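# Slide a reel fully onto a scanner's glass

## Task

Move the reel that currently straddles the edge of the scanner glass so it rests entirely and flat on the glass, with the same face still upward. It must stay there on its own once the robot releases it, so open the gripper and withdraw the arm afterwards.

## Robot and tools

Robot: two arms, left_arm and right_arm, each ending in a parallel two-finger gripper. The fingers point along the gripper's own +z axis and close along its y axis. The reported end_effector_position is the spot between the finger pads, roughly 1 cm short of the fingertips.

Frame: every pose is given in one shared scene frame. Its origin sits on the table surface midway between the arms; +x reaches out across the table, +z is up, and left_arm sits on the +y side. The names left and right do not refer to sides of any image. Positions are in metres; orientations are quaternions written w first (qw, qx, qy, qz). Reported hand positions can be somewhat off, more so at long reach, and arms tend to settle a centimetre or more from the commanded pose, usually too low.

Row layout: every motion command uses rows of 16 numbers, always both arms even if one is idle: x, y, z, qw, qx, qy, qz, opening for left_arm, then the same eight for right_arm. x, y, z and the quaternion are an absolute target pose for that gripper in the scene frame, not an offset. Opening runs from -1 (closed) to +1 (fully open, 0.094 m). To keep an arm still, resend exactly the pose from the latest result plus its intended opening; to keep an orientation, repeat one fixed quaternion rather than copying the drifting reported one.

execute_actions(actions): a list of up to 15 actions; each action is a table of up to 15 rows, one row per 1/30 s step. A table shorter than 15 rows repeats its final row until 15 steps pass. An empty list just returns state and images. Each step, the controller clips the target to within 70 mm and 16 degrees of the measured pose, so distant targets need several actions. A target more than 0.6 m from the gripper's current position along any of its axes gets the action rejected for both arms; if the first action is malformed or fails this against the last reported state, nothing in the call runs.

move(target, speed, blocking): target is one 16-number row; both grippers travel in straight lines to their poses, finishing together, taking 0.5 to 10 s (cut off at 10 s). speed is the path's top speed in m/s, 0.002 to 0.5, default 0.25; rotation is capped at twice that in rad/s. The opening is applied at the start. Paths do not avoid obstacles or the other arm, and grippers can lag, wander or overshoot the speed, especially with a nearly straight arm. Faster contact hits harder, and aiming past a contact presses harder. With blocking=false you get a result after 0.5 s while motion continues; other moves and execute_actions are refused until a result shows it ended, so use wait or stop. The result adds a move: line giving the ending (done, off_target, moving, held, fault) and limits; paced means the pose was clipped, held means a safety check blocked some steps (the arm may then jump faster). Distance of each gripper from its pose is also listed.

wait(seconds): 0 to 10 s, arms hold their last command; returns early if a running move ends. stop(): brakes a running move; it needs stopping distance, and the fingers keep moving.

zoom_image(camera, region): camera is cam_left_wrist or cam_right_wrist (both 504x504 fisheye, mounted on the wrists); region is [x0, y0, x1, y1] pixels from the top-left, at most 504 by 504.

finished_scene(scene): pass the current scene's number; it ends that scene permanently and reports success. Call it only after the reel is settled and the grippers are open and clear.

Results: a state line per arm with position and quaternion; Hand target lines show what the controller is currently driving toward; Joint positions (last value is finger opening in metres) and joint torques (biased, noisy, nonzero in free air); grip_measured is finger opening on the command scale, possibly off by about 1 mm. A pose unreachable line means the clearance check altered or blocked that arm's command. FAULT and MOTOR HOT lines warn of stops; a motor at 100 °C makes that arm go limp until cooled, so avoid long heavy holds. Calibration for each camera (intrinsics K, distortion, world-to-camera transform) is supplied and changes are listed when they differ.

Joint ranges (rad): waist -2.880 to 2.880, shoulder 0.000 to 3.142, elbow 0.000 to 3.019, wrist pitch -1.693 to 1.571, wrist yaw -1.571 to 1.571, wrist roll -2.094 to 2.094.

Gripping: command an opening below grip_measured; about 0.03 lower holds firmly, less holds gently. Pad force is about 50 to 62 N, weaker on thin parts, with a brief spike on first touch.

Avoid: dropping or knocking anything off the table (task fails), arms colliding or pressing each other, slams and hard pushes, and flipping the reel. Objects may occasionally be nudged or tugged by outside disturbances, so check the reel's final position before finishing.

Each tool is called after "Call:" in YAML: its name, and indented under it one key for each argument.

## Session

Call:
execute_actions:
  actions: []

Scene clock: 0.00 s.
left_arm: end_effector_position=(+0.2663, +0.4887, +0.1115) grip_measured=+1.000 end_effector_quat_wxyz=(+0.026, +0.924, -0.204, +0.322) | right_arm: end_effector_position=(+0.3008, -0.4185, +0.2913) grip_measured=+1.000 end_effector_quat_wxyz=(+0.525, -0.332, +0.760, -0.189)
Joint positions: left_arm=[ 0.981  1.039  0.568 -0.792  0.591 -1.953  0.094] | right_arm=[-0.42   0.311  0.519 -0.681 -0.599 -1.038  0.094]
Joint velocities: left_arm=[-0.005 -0.024  0.002 -0.022  0.007 -0.037  0.   ] | right_arm=[-0.015  0.005  0.002 -0.002  0.037 -0.007  0.   ]
Joint torques (N m, as the arm reports them, + toward a larger angle): no reading
Motor temperatures (°C, as the motors report them): left_arm=[29 27 30 31 31 28] | right_arm=[31 30 27 29 30 31]
Hand target (left_arm): +0.272, +0.495, +0.119; +0.018, +0.922, -0.206, +0.326
Hand target (right_arm): +0.302, -0.419, +0.311; +0.534, -0.334, +0.750, -0.202

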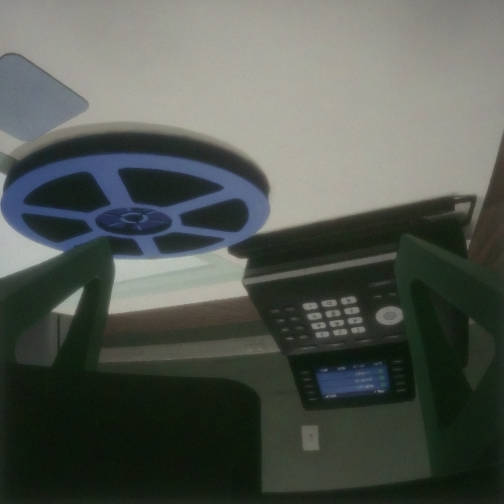

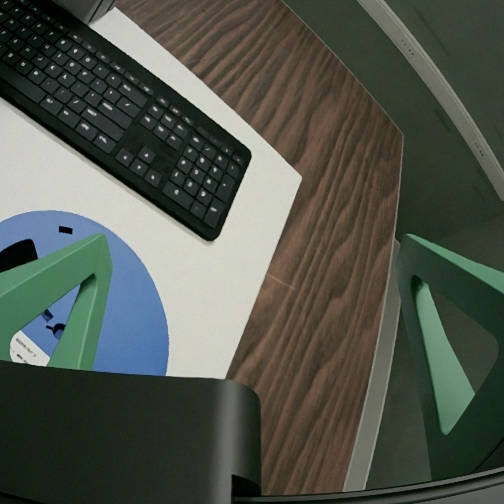

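Call:
move:
  target: [0.35,0.35,0.35,0,1,0,0,1,0.30,-0.42,0.31,0.525,-0.332,0.76,-0.189,1]

Scene clock: 4.60 s.
left_arm: end_effector_position=(+0.3431, +0.3512, +0.3312) grip_measured=+1.000 end_effector_quat_wxyz=(+0.168, +0.901, -0.373, +0.146) | right_arm: end_effector_position=(+0.2986, -0.4158, +0.2838) grip_measured=+1.000 end_effector_quat_wxyz=(+0.518, -0.331, +0.770, -0.172)
Joint positions: left_arm=[ 0.409  1.212  1.346 -1.683  0.448 -2.083  0.094] | right_arm=[-0.42   0.316  0.519 -0.716 -0.607 -1.038  0.094]
Joint velocities: left_arm=[-0.015 -0.015 -0.012 -0.002 -0.022  0.066  0.   ] | right_arm=[-0.005 -0.005  0.002  0.002 -0.022 -0.022  0.   ]
Joint torques (N m, as the arm reports them, + toward a larger angle): left_arm=[-0.16 -7.41 11.72 -0.65  0.13 -0.24] | right_arm=[-0.61  1.76 16.29  0.63 -0.39  0.05]
Motor temperatures (°C, as the motors report them): left_arm=[29 27 32 31 31 28] | right_arm=[31 30 29 29 30 31]
Hand target (left_arm): +0.349, +0.350, +0.350; +0.159, +0.899, -0.377, +0.155
Hand target (right_arm): +0.299, -0.420, +0.309; +0.525, -0.332, +0.760, -0.189
Off the commanded pose (left_arm): 0.020 m, 52 deg; orientation clipped at the last step of the last action.
Off the commanded pose (right_arm): 0.027 m, 2 deg.
joint sent to its limit (left arm) — the command would take joint 4 (wrist pitch) past its lower limit and joint 6 (wrist roll) past its lower limit, so those joints were sent only as far as their limits.
move: off_target (left_arm, right_arm); limits=paced
camera_calibration (this result's frames):
cam_left_wrist: T_world_to_cam=[[0.716651, 0.670162, -0.193119, -0.416359], [0.470342, -0.259949, 0.84333, -0.344646], [0.514966, -0.695205, -0.501498, 0.357863], [0, 0, 0, 1]] pos_world=[0.276199, 0.438226, 0.389711]
cam_right_wrist: T_world_to_cam=[[0.330702, -0.72606, 0.602887, -0.573314], [-0.727374, -0.603126, -0.327361, 0.0642291], [0.601301, -0.330265, -0.727573, 0.0112346], [0, 0, 0, 1]] pos_world=[0.22956, -0.373812, 0.374844]

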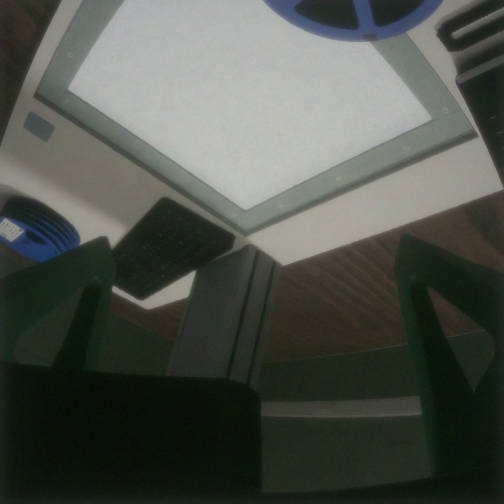

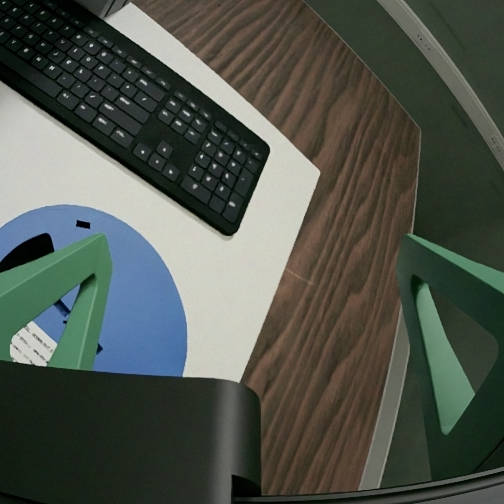

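Call:
move:
  target: [0.38,0.30,0.2,0,0.707,-0.707,0,-1,0.30,-0.42,0.31,0.525,-0.332,0.76,-0.189,1]

Scene clock: 17.27 s.
left_arm: end_effector_position=(+0.3807, +0.3024, +0.2109) grip_measured=-0.989 end_effector_quat_wxyz=(-0.003, +0.713, -0.701, +0.005) | right_arm: end_effector_position=(+0.2986, -0.4157, +0.2838) grip_measured=+1.000 end_effector_quat_wxyz=(+0.518, -0.331, +0.770, -0.172)
Joint positions: left_arm=[ 0.059  1.341  1.189 -1.407  0.002 -1.661  0.001] | right_arm=[-0.42   0.316  0.519 -0.716 -0.607 -1.038  0.094]
Joint velocities: left_arm=[-0.005 -0.005 -0.012 -0.017 -0.007  0.022 -0.   ] | right_arm=[ 0.005 -0.005  0.007  0.002  0.037  0.007  0.   ]
Joint torques (N m, as the arm reports them, + toward a larger angle): left_arm=[-0.17 -8.17  7.    0.93 -0.13 -0.08] | right_arm=[-0.51  1.9  16.27  0.64 -0.39  0.03]
Motor temperatures (°C, as the motors report them): left_arm=[29 28 35 31 31 28] | right_arm=[31 30 33 29 30 31]
Hand target (left_arm): +0.382, +0.300, +0.201; -0.001, +0.707, -0.707, +0.001
Hand target (right_arm): +0.299, -0.420, +0.310; +0.525, -0.332, +0.760, -0.189
Off the commanded pose (left_arm): 0.011 m, 1 deg.
Off the commanded pose (right_arm): 0.027 m, 2 deg.
move: off_target (left_arm, right_arm)
camera_calibration (this result's frames):
cam_left_wrist: T_world_to_cam=[[0.999611, 0.0239394, 0.0143314, -0.389894], [0.0108413, -0.806541, 0.591079, 0.119851], [0.0257089, -0.590693, -0.806486, 0.463282], [0, 0, 0, 1]] pos_world=[0.376533, 0.379657, 0.308377]
cam_right_wrist: T_world_to_cam=[[0.330881, -0.726044, 0.602808, -0.573305], [-0.72714, -0.603317, -0.327531, 0.064174], [0.601486, -0.329952, -0.727562, 0.0113389], [0, 0, 0, 1]] pos_world=[0.229539, -0.373786, 0.374861]

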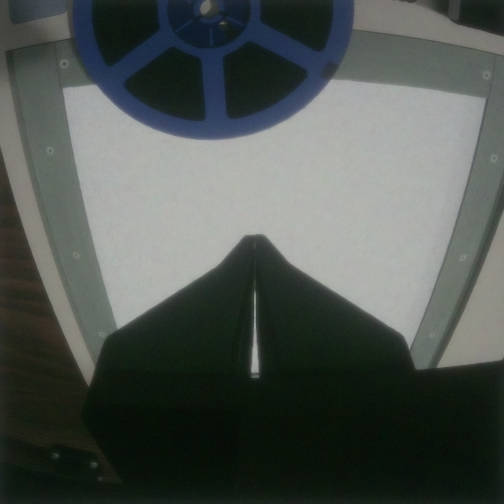

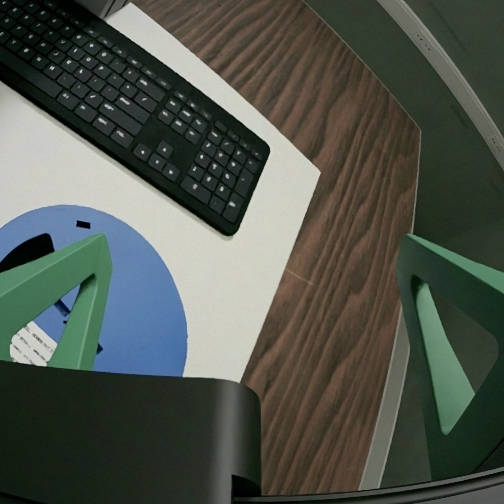

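Call:
move:
  target: [0.37,0.48,0.18,0,0.707,-0.707,0,-1,0.30,-0.42,0.31,0.525,-0.332,0.76,-0.189,1]

Call:
move:
  target: [0.37,0.48,0.10,0,0.707,-0.707,0,-1,0.30,-0.42,0.31,0.525,-0.332,0.76,-0.189,1]
  speed: 0.08

Scene clock: 30.27 s.
left_arm: end_effector_position=(+0.3611, +0.4799, +0.1813) grip_measured=-0.989 end_effector_quat_wxyz=(+0.009, +0.713, -0.701, -0.005) | right_arm: end_effector_position=(+0.2986, -0.4157, +0.2838) grip_measured=+1.000 end_effector_quat_wxyz=(+0.518, -0.331, +0.770, -0.172)
Joint positions: left_arm=[ 0.522  1.399  1.166 -1.358 -0.002 -1.198  0.001] | right_arm=[-0.42   0.316  0.519 -0.716 -0.607 -1.038  0.094]
Joint velocities: left_arm=[-0.015 -0.015  0.007 -0.002 -0.022  0.007 -0.   ] | right_arm=[-0.024 -0.005 -0.002 -0.012 -0.081 -0.007  0.   ]
Joint torques (N m, as the arm reports them, + toward a larger angle): left_arm=[ 0.32 -9.54  8.16  1.03  0.   -0.07] | right_arm=[-0.52  1.79 16.27  0.66 -0.38  0.03]
Motor temperatures (°C, as the motors report them): left_arm=[29 28 35 31 31 28] | right_arm=[31 30 36 29 30 31]
Hand target (left_arm): +0.368, +0.480, +0.180; +0.002, +0.707, -0.707, -0.002
Hand target (right_arm): +0.299, -0.420, +0.310; +0.525, -0.332, +0.760, -0.189
Off the commanded pose (left_arm): 0.009 m, 2 deg.
Off the commanded pose (right_arm): 0.027 m, 2 deg.
move: off_target (right_arm)
camera_calibration (this result's frames):
cam_left_wrist: T_world_to_cam=[[0.999579, 0.0238661, -0.0165149, -0.368466], [0.0290108, -0.805197, 0.592297, 0.273277], [0.000838073, -0.592527, -0.80555, 0.554413], [0, 0, 0, 1]] pos_world=[0.359918, 0.55734, 0.27866]
cam_right_wrist: T_world_to_cam=[[0.330881, -0.726044, 0.602808, -0.573305], [-0.72714, -0.603317, -0.327531, 0.064174], [0.601486, -0.329952, -0.727562, 0.0113389], [0, 0, 0, 1]] pos_world=[0.229539, -0.373786, 0.374861]

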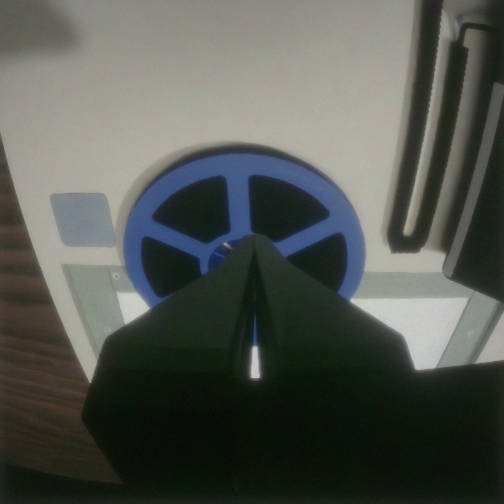

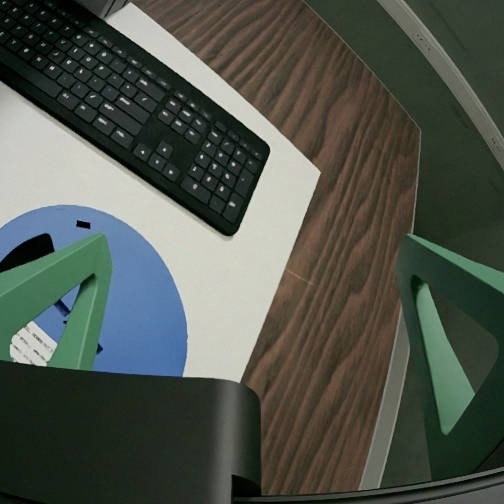

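Scene clock: 31.67 s.
left_arm: end_effector_position=(+0.3701, +0.4836, +0.1100) grip_measured=-0.989 end_effector_quat_wxyz=(-0.005, +0.713, -0.701, +0.001) | right_arm: end_effector_position=(+0.2986, -0.4157, +0.2838) grip_measured=+1.000 end_effector_quat_wxyz=(+0.518, -0.331, +0.770, -0.172)
Joint positions: left_arm=[ 0.522  1.469  1.041 -1.134 -0.002 -1.197  0.001] | right_arm=[-0.42   0.316  0.519 -0.716 -0.607 -1.038  0.094]
Joint velocities: left_arm=[-0.005 -0.024  0.012 -0.012  0.037  0.007 -0.   ] | right_arm=[-0.015 -0.005 -0.017  0.012  0.022  0.037  0.   ]
Joint torques (N m, as the arm reports them, + toward a larger angle): left_arm=[ 0.02 -8.69  6.25  0.96 -0.01 -0.09] | right_arm=[-0.49  1.75 16.22  0.61 -0.4   0.05]
Motor temperatures (°C, as the motors report them): left_arm=[29 28 35 31 31 28] | right_arm=[31 30 36 29 30 31]
Hand target (left_arm): +0.370, +0.480, +0.100; -0.000, +0.707, -0.707, +0.000
Hand target (right_arm): +0.299, -0.419, +0.310; +0.525, -0.332, +0.760, -0.189
Off the commanded pose (left_arm): 0.011 m, 1 deg.
Off the commanded pose (right_arm): 0.027 m, 2 deg.
move: off_target (left_arm, right_arm)
camera_calibration (this result's frames):
cam_left_wrist: T_world_to_cam=[[0.999677, 0.0231362, 0.0105495, -0.381415], [0.0126233, -0.811696, 0.583944, 0.328378], [0.0220733, -0.583622, -0.811725, 0.487661], [0, 0, 0, 1]] pos_world=[0.366382, 0.559977, 0.208116]
cam_right_wrist: T_world_to_cam=[[0.331059, -0.726028, 0.602729, -0.573296], [-0.726905, -0.603507, -0.3277, 0.0641189], [0.601671, -0.329639, -0.727551, 0.0114431], [0, 0, 0, 1]] pos_world=[0.229518, -0.37376, 0.374879]

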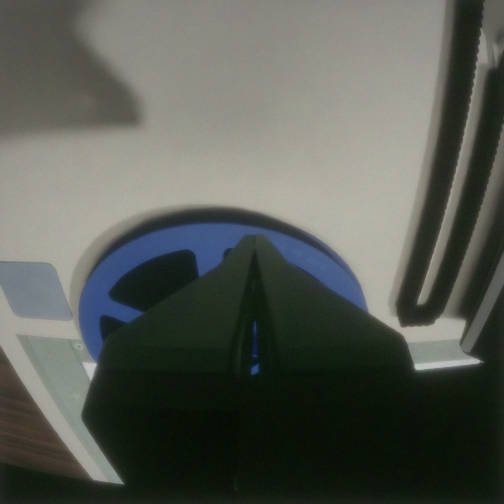

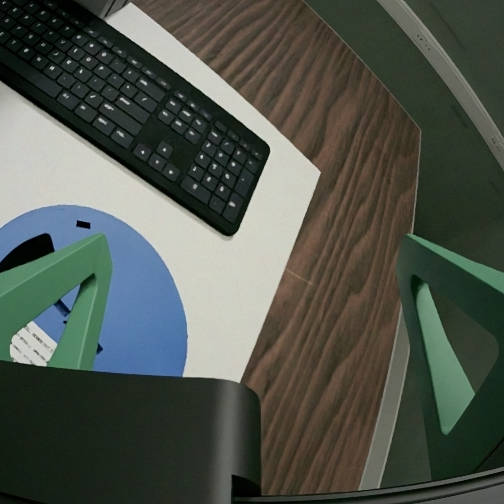

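Go lower until contact.

Call:
move:
  target: [0.37,0.48,0.04,0,0.707,-0.707,0,-1,0.30,-0.42,0.31,0.525,-0.332,0.76,-0.189,1]
  speed: 0.05

Scene clock: 35.83 s.
left_arm: end_effector_position=(+0.3716, +0.4842, +0.0503) grip_measured=-0.989 end_effector_quat_wxyz=(-0.006, +0.713, -0.701, +0.001) | right_arm: end_effector_position=(+0.2986, -0.4157, +0.2838) grip_measured=+1.000 end_effector_quat_wxyz=(+0.518, -0.331, +0.770, -0.172)
Joint positions: left_arm=[ 0.522  1.554  0.959 -0.964 -0.002 -1.197  0.001] | right_arm=[-0.42   0.316  0.519 -0.716 -0.607 -1.038  0.094]
Joint velocities: left_arm=[-0.015  0.024 -0.002 -0.002  0.051 -0.007  0.   ] | right_arm=[-0.005 -0.005  0.007 -0.007 -0.037  0.037  0.   ]
Joint torques (N m, as the arm reports them, + toward a larger angle): left_arm=[ 0.04 -9.29  5.87  0.96  0.08 -0.02] | right_arm=[-0.58  1.82 16.25  0.61 -0.38  0.04]
Motor temperatures (°C, as the motors report them): left_arm=[29 28 34 31 31 28] | right_arm=[31 30 36 29 30 31]
Hand target (left_arm): +0.370, +0.480, +0.040; +0.000, +0.707, -0.707, -0.000
Hand target (right_arm): +0.299, -0.420, +0.310; +0.525, -0.332, +0.760, -0.189
Off the commanded pose (left_arm): 0.011 m, 1 deg.
Off the commanded pose (right_arm): 0.027 m, 2 deg.
move: off_target (left_arm, right_arm)
camera_calibration (this result's frames):
cam_left_wrist: T_world_to_cam=[[0.999665, 0.0227465, 0.0123275, -0.382197], [0.0112853, -0.812125, 0.583374, 0.364456], [0.0232812, -0.583039, -0.81211, 0.438816], [0, 0, 0, 1]] pos_world=[0.36774, 0.560524, 0.148464]
cam_right_wrist: T_world_to_cam=[[0.331059, -0.726028, 0.602729, -0.573296], [-0.726905, -0.603507, -0.3277, 0.0641189], [0.601671, -0.329639, -0.727551, 0.0114431], [0, 0, 0, 1]] pos_world=[0.229518, -0.37376, 0.374879]

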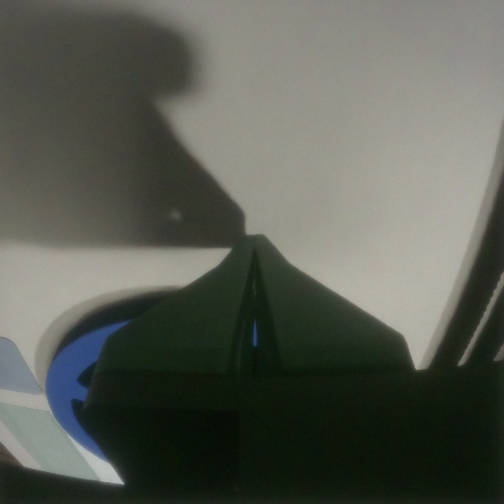

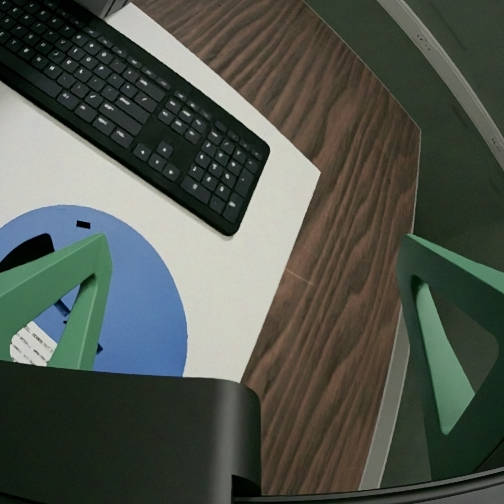

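Call:
move:
  target: [0.36,0.48,0.012,0,0.707,-0.707,0,-1,0.30,-0.42,0.31,0.525,-0.332,0.76,-0.189,1]
  speed: 0.05

Call:
move:
  target: [0.36,0.31,0.012,0,0.707,-0.707,0,-1,0.30,-0.42,0.31,0.525,-0.332,0.76,-0.189,1]
  speed: 0.06

Call:
move:
  target: [0.36,0.42,0.2,0,0.707,-0.707,0,-1,0.30,-0.42,0.31,0.525,-0.332,0.76,-0.189,1]

Scene clock: 44.70 s.
left_arm: end_effector_position=(+0.3690, +0.4831, +0.0413) grip_measured=-0.989 end_effector_quat_wxyz=(-0.018, +0.710, -0.704, +0.006) | right_arm: end_effector_position=(+0.2986, -0.4157, +0.2838) grip_measured=+1.000 end_effector_quat_wxyz=(+0.518, -0.331, +0.770, -0.172)
Joint positions: left_arm=[ 0.522  1.547  0.921 -0.907 -0.002 -1.189  0.   ] | right_arm=[-0.42   0.316  0.519 -0.716 -0.607 -1.038  0.094]
Joint velocities: left_arm=[ 0.005 -0.015  0.002 -0.007  0.007 -0.051 -0.   ] | right_arm=[-0.005 -0.015 -0.007  0.002  0.007 -0.007  0.   ]
Joint torques (N m, as the arm reports them, + toward a larger angle): left_arm=[ 0.79 -6.84  4.38  2.06  0.06 -0.07] | right_arm=[-0.5   1.75 16.26  0.6  -0.37  0.03]
Motor temperatures (°C, as the motors report them): left_arm=[29 28 34 31 31 28] | right_arm=[31 30 37 29 30 31]
Hand target (left_arm): +0.359, +0.479, +0.014; +0.000, +0.707, -0.707, -0.000
Hand target (right_arm): +0.299, -0.420, +0.310; +0.525, -0.332, +0.760, -0.189
Off the commanded pose (left_arm): 0.031 m, 2 deg.
Off the commanded pose (right_arm): 0.027 m, 2 deg.
move: off_target (left_arm, right_arm)
camera_calibration (this result's frames):
cam_left_wrist: T_world_to_cam=[[0.999194, 0.0152491, 0.0371254, -0.376634], [-0.00887871, -0.818108, 0.574996, 0.379501], [0.0391408, -0.574862, -0.817313, 0.421377], [0, 0, 0, 1]] pos_world=[0.363207, 0.55845, 0.140168]
cam_right_wrist: T_world_to_cam=[[0.331059, -0.726028, 0.602729, -0.573296], [-0.726905, -0.603507, -0.3277, 0.0641189], [0.601671, -0.329639, -0.727551, 0.0114431], [0, 0, 0, 1]] pos_world=[0.229518, -0.37376, 0.374879]

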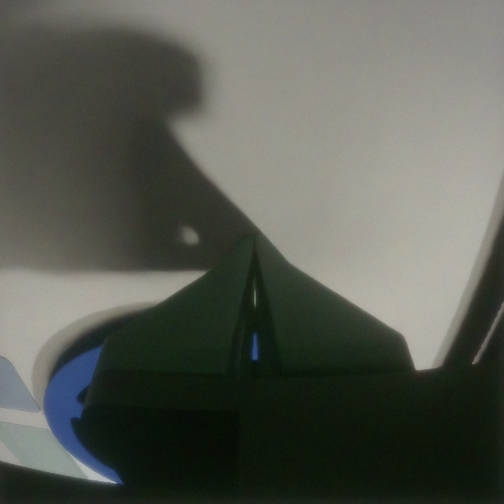

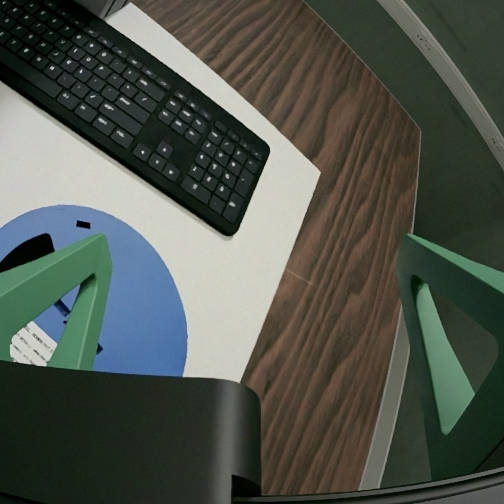

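Scene clock: 47.97 s.
left_arm: end_effector_position=(+0.3822, +0.3183, +0.0413) grip_measured=-0.989 end_effector_quat_wxyz=(-0.030, +0.709, -0.704, +0.022) | right_arm: end_effector_position=(+0.2986, -0.4157, +0.2838) grip_measured=+1.000 end_effector_quat_wxyz=(+0.518, -0.331, +0.770, -0.172)
Joint positions: left_arm=[ 0.093  1.487  0.851 -0.862 -0.014 -1.617  0.   ] | right_arm=[-0.42   0.316  0.519 -0.716 -0.607 -1.038  0.094]
Joint velocities: left_arm=[-0.005 -0.005  0.007 -0.002  0.022  0.007 -0.001] | right_arm=[-0.015 -0.015  0.002  0.007  0.007 -0.066  0.   ]
Joint torques (N m, as the arm reports them, + toward a larger angle): left_arm=[-0.42 -6.76  3.82  0.83  0.45 -0.22] | right_arm=[-0.34  1.86 16.27  0.62 -0.39  0.03]
Motor temperatures (°C, as the motors report them): left_arm=[29 28 34 31 31 28] | right_arm=[31 30 37 29 30 31]
Hand target (left_arm): +0.361, +0.310, +0.014; -0.002, +0.707, -0.707, +0.001
Hand target (right_arm): +0.299, -0.420, +0.310; +0.525, -0.332, +0.760, -0.189
Off the commanded pose (left_arm): 0.038 m, 4 deg.
Off the commanded pose (right_arm): 0.027 m, 2 deg.
move: off_target (left_arm, right_arm)
camera_calibration (this result's frames):
cam_left_wrist: T_world_to_cam=[[0.997059, 0.0133128, 0.0754779, -0.387474], [-0.0328723, -0.815338, 0.578051, 0.252893], [0.0692355, -0.578832, -0.812502, 0.315629], [0, 0, 0, 1]] pos_world=[0.372795, 0.394048, 0.13951]
cam_right_wrist: T_world_to_cam=[[0.331059, -0.726028, 0.602729, -0.573296], [-0.726905, -0.603507, -0.3277, 0.0641189], [0.601671, -0.329639, -0.727551, 0.0114431], [0, 0, 0, 1]] pos_world=[0.229518, -0.37376, 0.374879]

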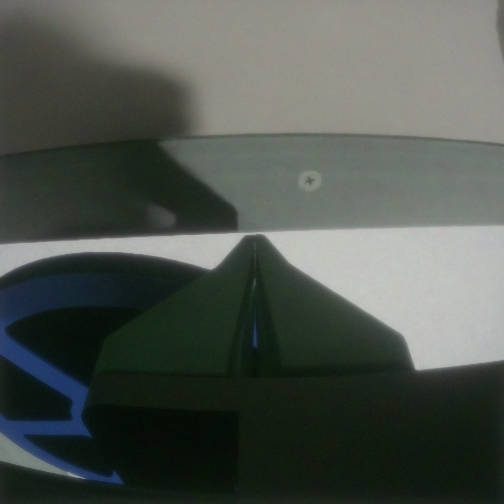

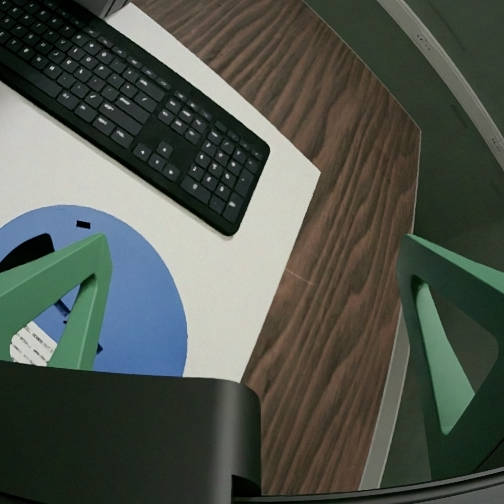

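Scene clock: 49.27 s.
left_arm: end_effector_position=(+0.3464, +0.4172, +0.1838) grip_measured=-0.989 end_effector_quat_wxyz=(+0.012, +0.710, -0.704, -0.009) | right_arm: end_effector_position=(+0.2986, -0.4157, +0.2838) grip_measured=+1.000 end_effector_quat_wxyz=(+0.518, -0.331, +0.770, -0.172)
Joint positions: left_arm=[ 0.374  1.316  1.093 -1.377 -0.004 -1.337  0.   ] | right_arm=[-0.42   0.316  0.519 -0.716 -0.607 -1.038  0.094]
Joint velocities: left_arm=[-0.005 -0.005 -0.002 -0.002 -0.007 -0.007 -0.   ] | right_arm=[-0.005  0.015 -0.012  0.002 -0.022  0.037  0.   ]
Joint torques (N m, as the arm reports them, + toward a larger angle): left_arm=[ 0.99 -7.31 11.01 -0.59  0.08 -0.08] | right_arm=[-0.53  1.92 16.24  0.62 -0.36  0.03]
Motor temperatures (°C, as the motors report them): left_arm=[29 28 34 31 31 28] | right_arm=[31 30 37 29 30 31]
Hand target (left_arm): +0.357, +0.420, +0.200; +0.001, +0.707, -0.707, -0.001
Hand target (right_arm): +0.299, -0.420, +0.310; +0.525, -0.332, +0.760, -0.189
Off the commanded pose (left_arm): 0.021 m, 2 deg.
Off the commanded pose (right_arm): 0.027 m, 2 deg.
move: off_target (left_arm, right_arm)
camera_calibration (this result's frames):
cam_left_wrist: T_world_to_cam=[[0.999521, 0.0150554, -0.0270337, -0.3466], [0.0281208, -0.806501, 0.590563, 0.22289], [-0.0129115, -0.591041, -0.806538, 0.523572], [0, 0, 0, 1]] pos_world=[0.346926, 0.494431, 0.28128]
cam_right_wrist: T_world_to_cam=[[0.331059, -0.726028, 0.602729, -0.573296], [-0.726905, -0.603507, -0.3277, 0.0641189], [0.601671, -0.329639, -0.727551, 0.0114431], [0, 0, 0, 1]] pos_world=[0.229518, -0.37376, 0.374879]

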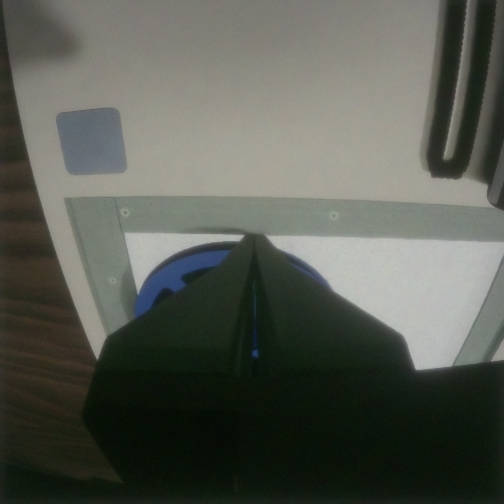

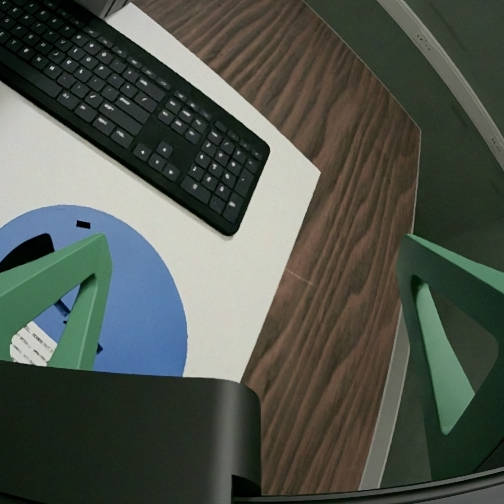

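Looks on the glass.

Call:
finished_scene:
  scene: 1

The scene is finished: the task was done.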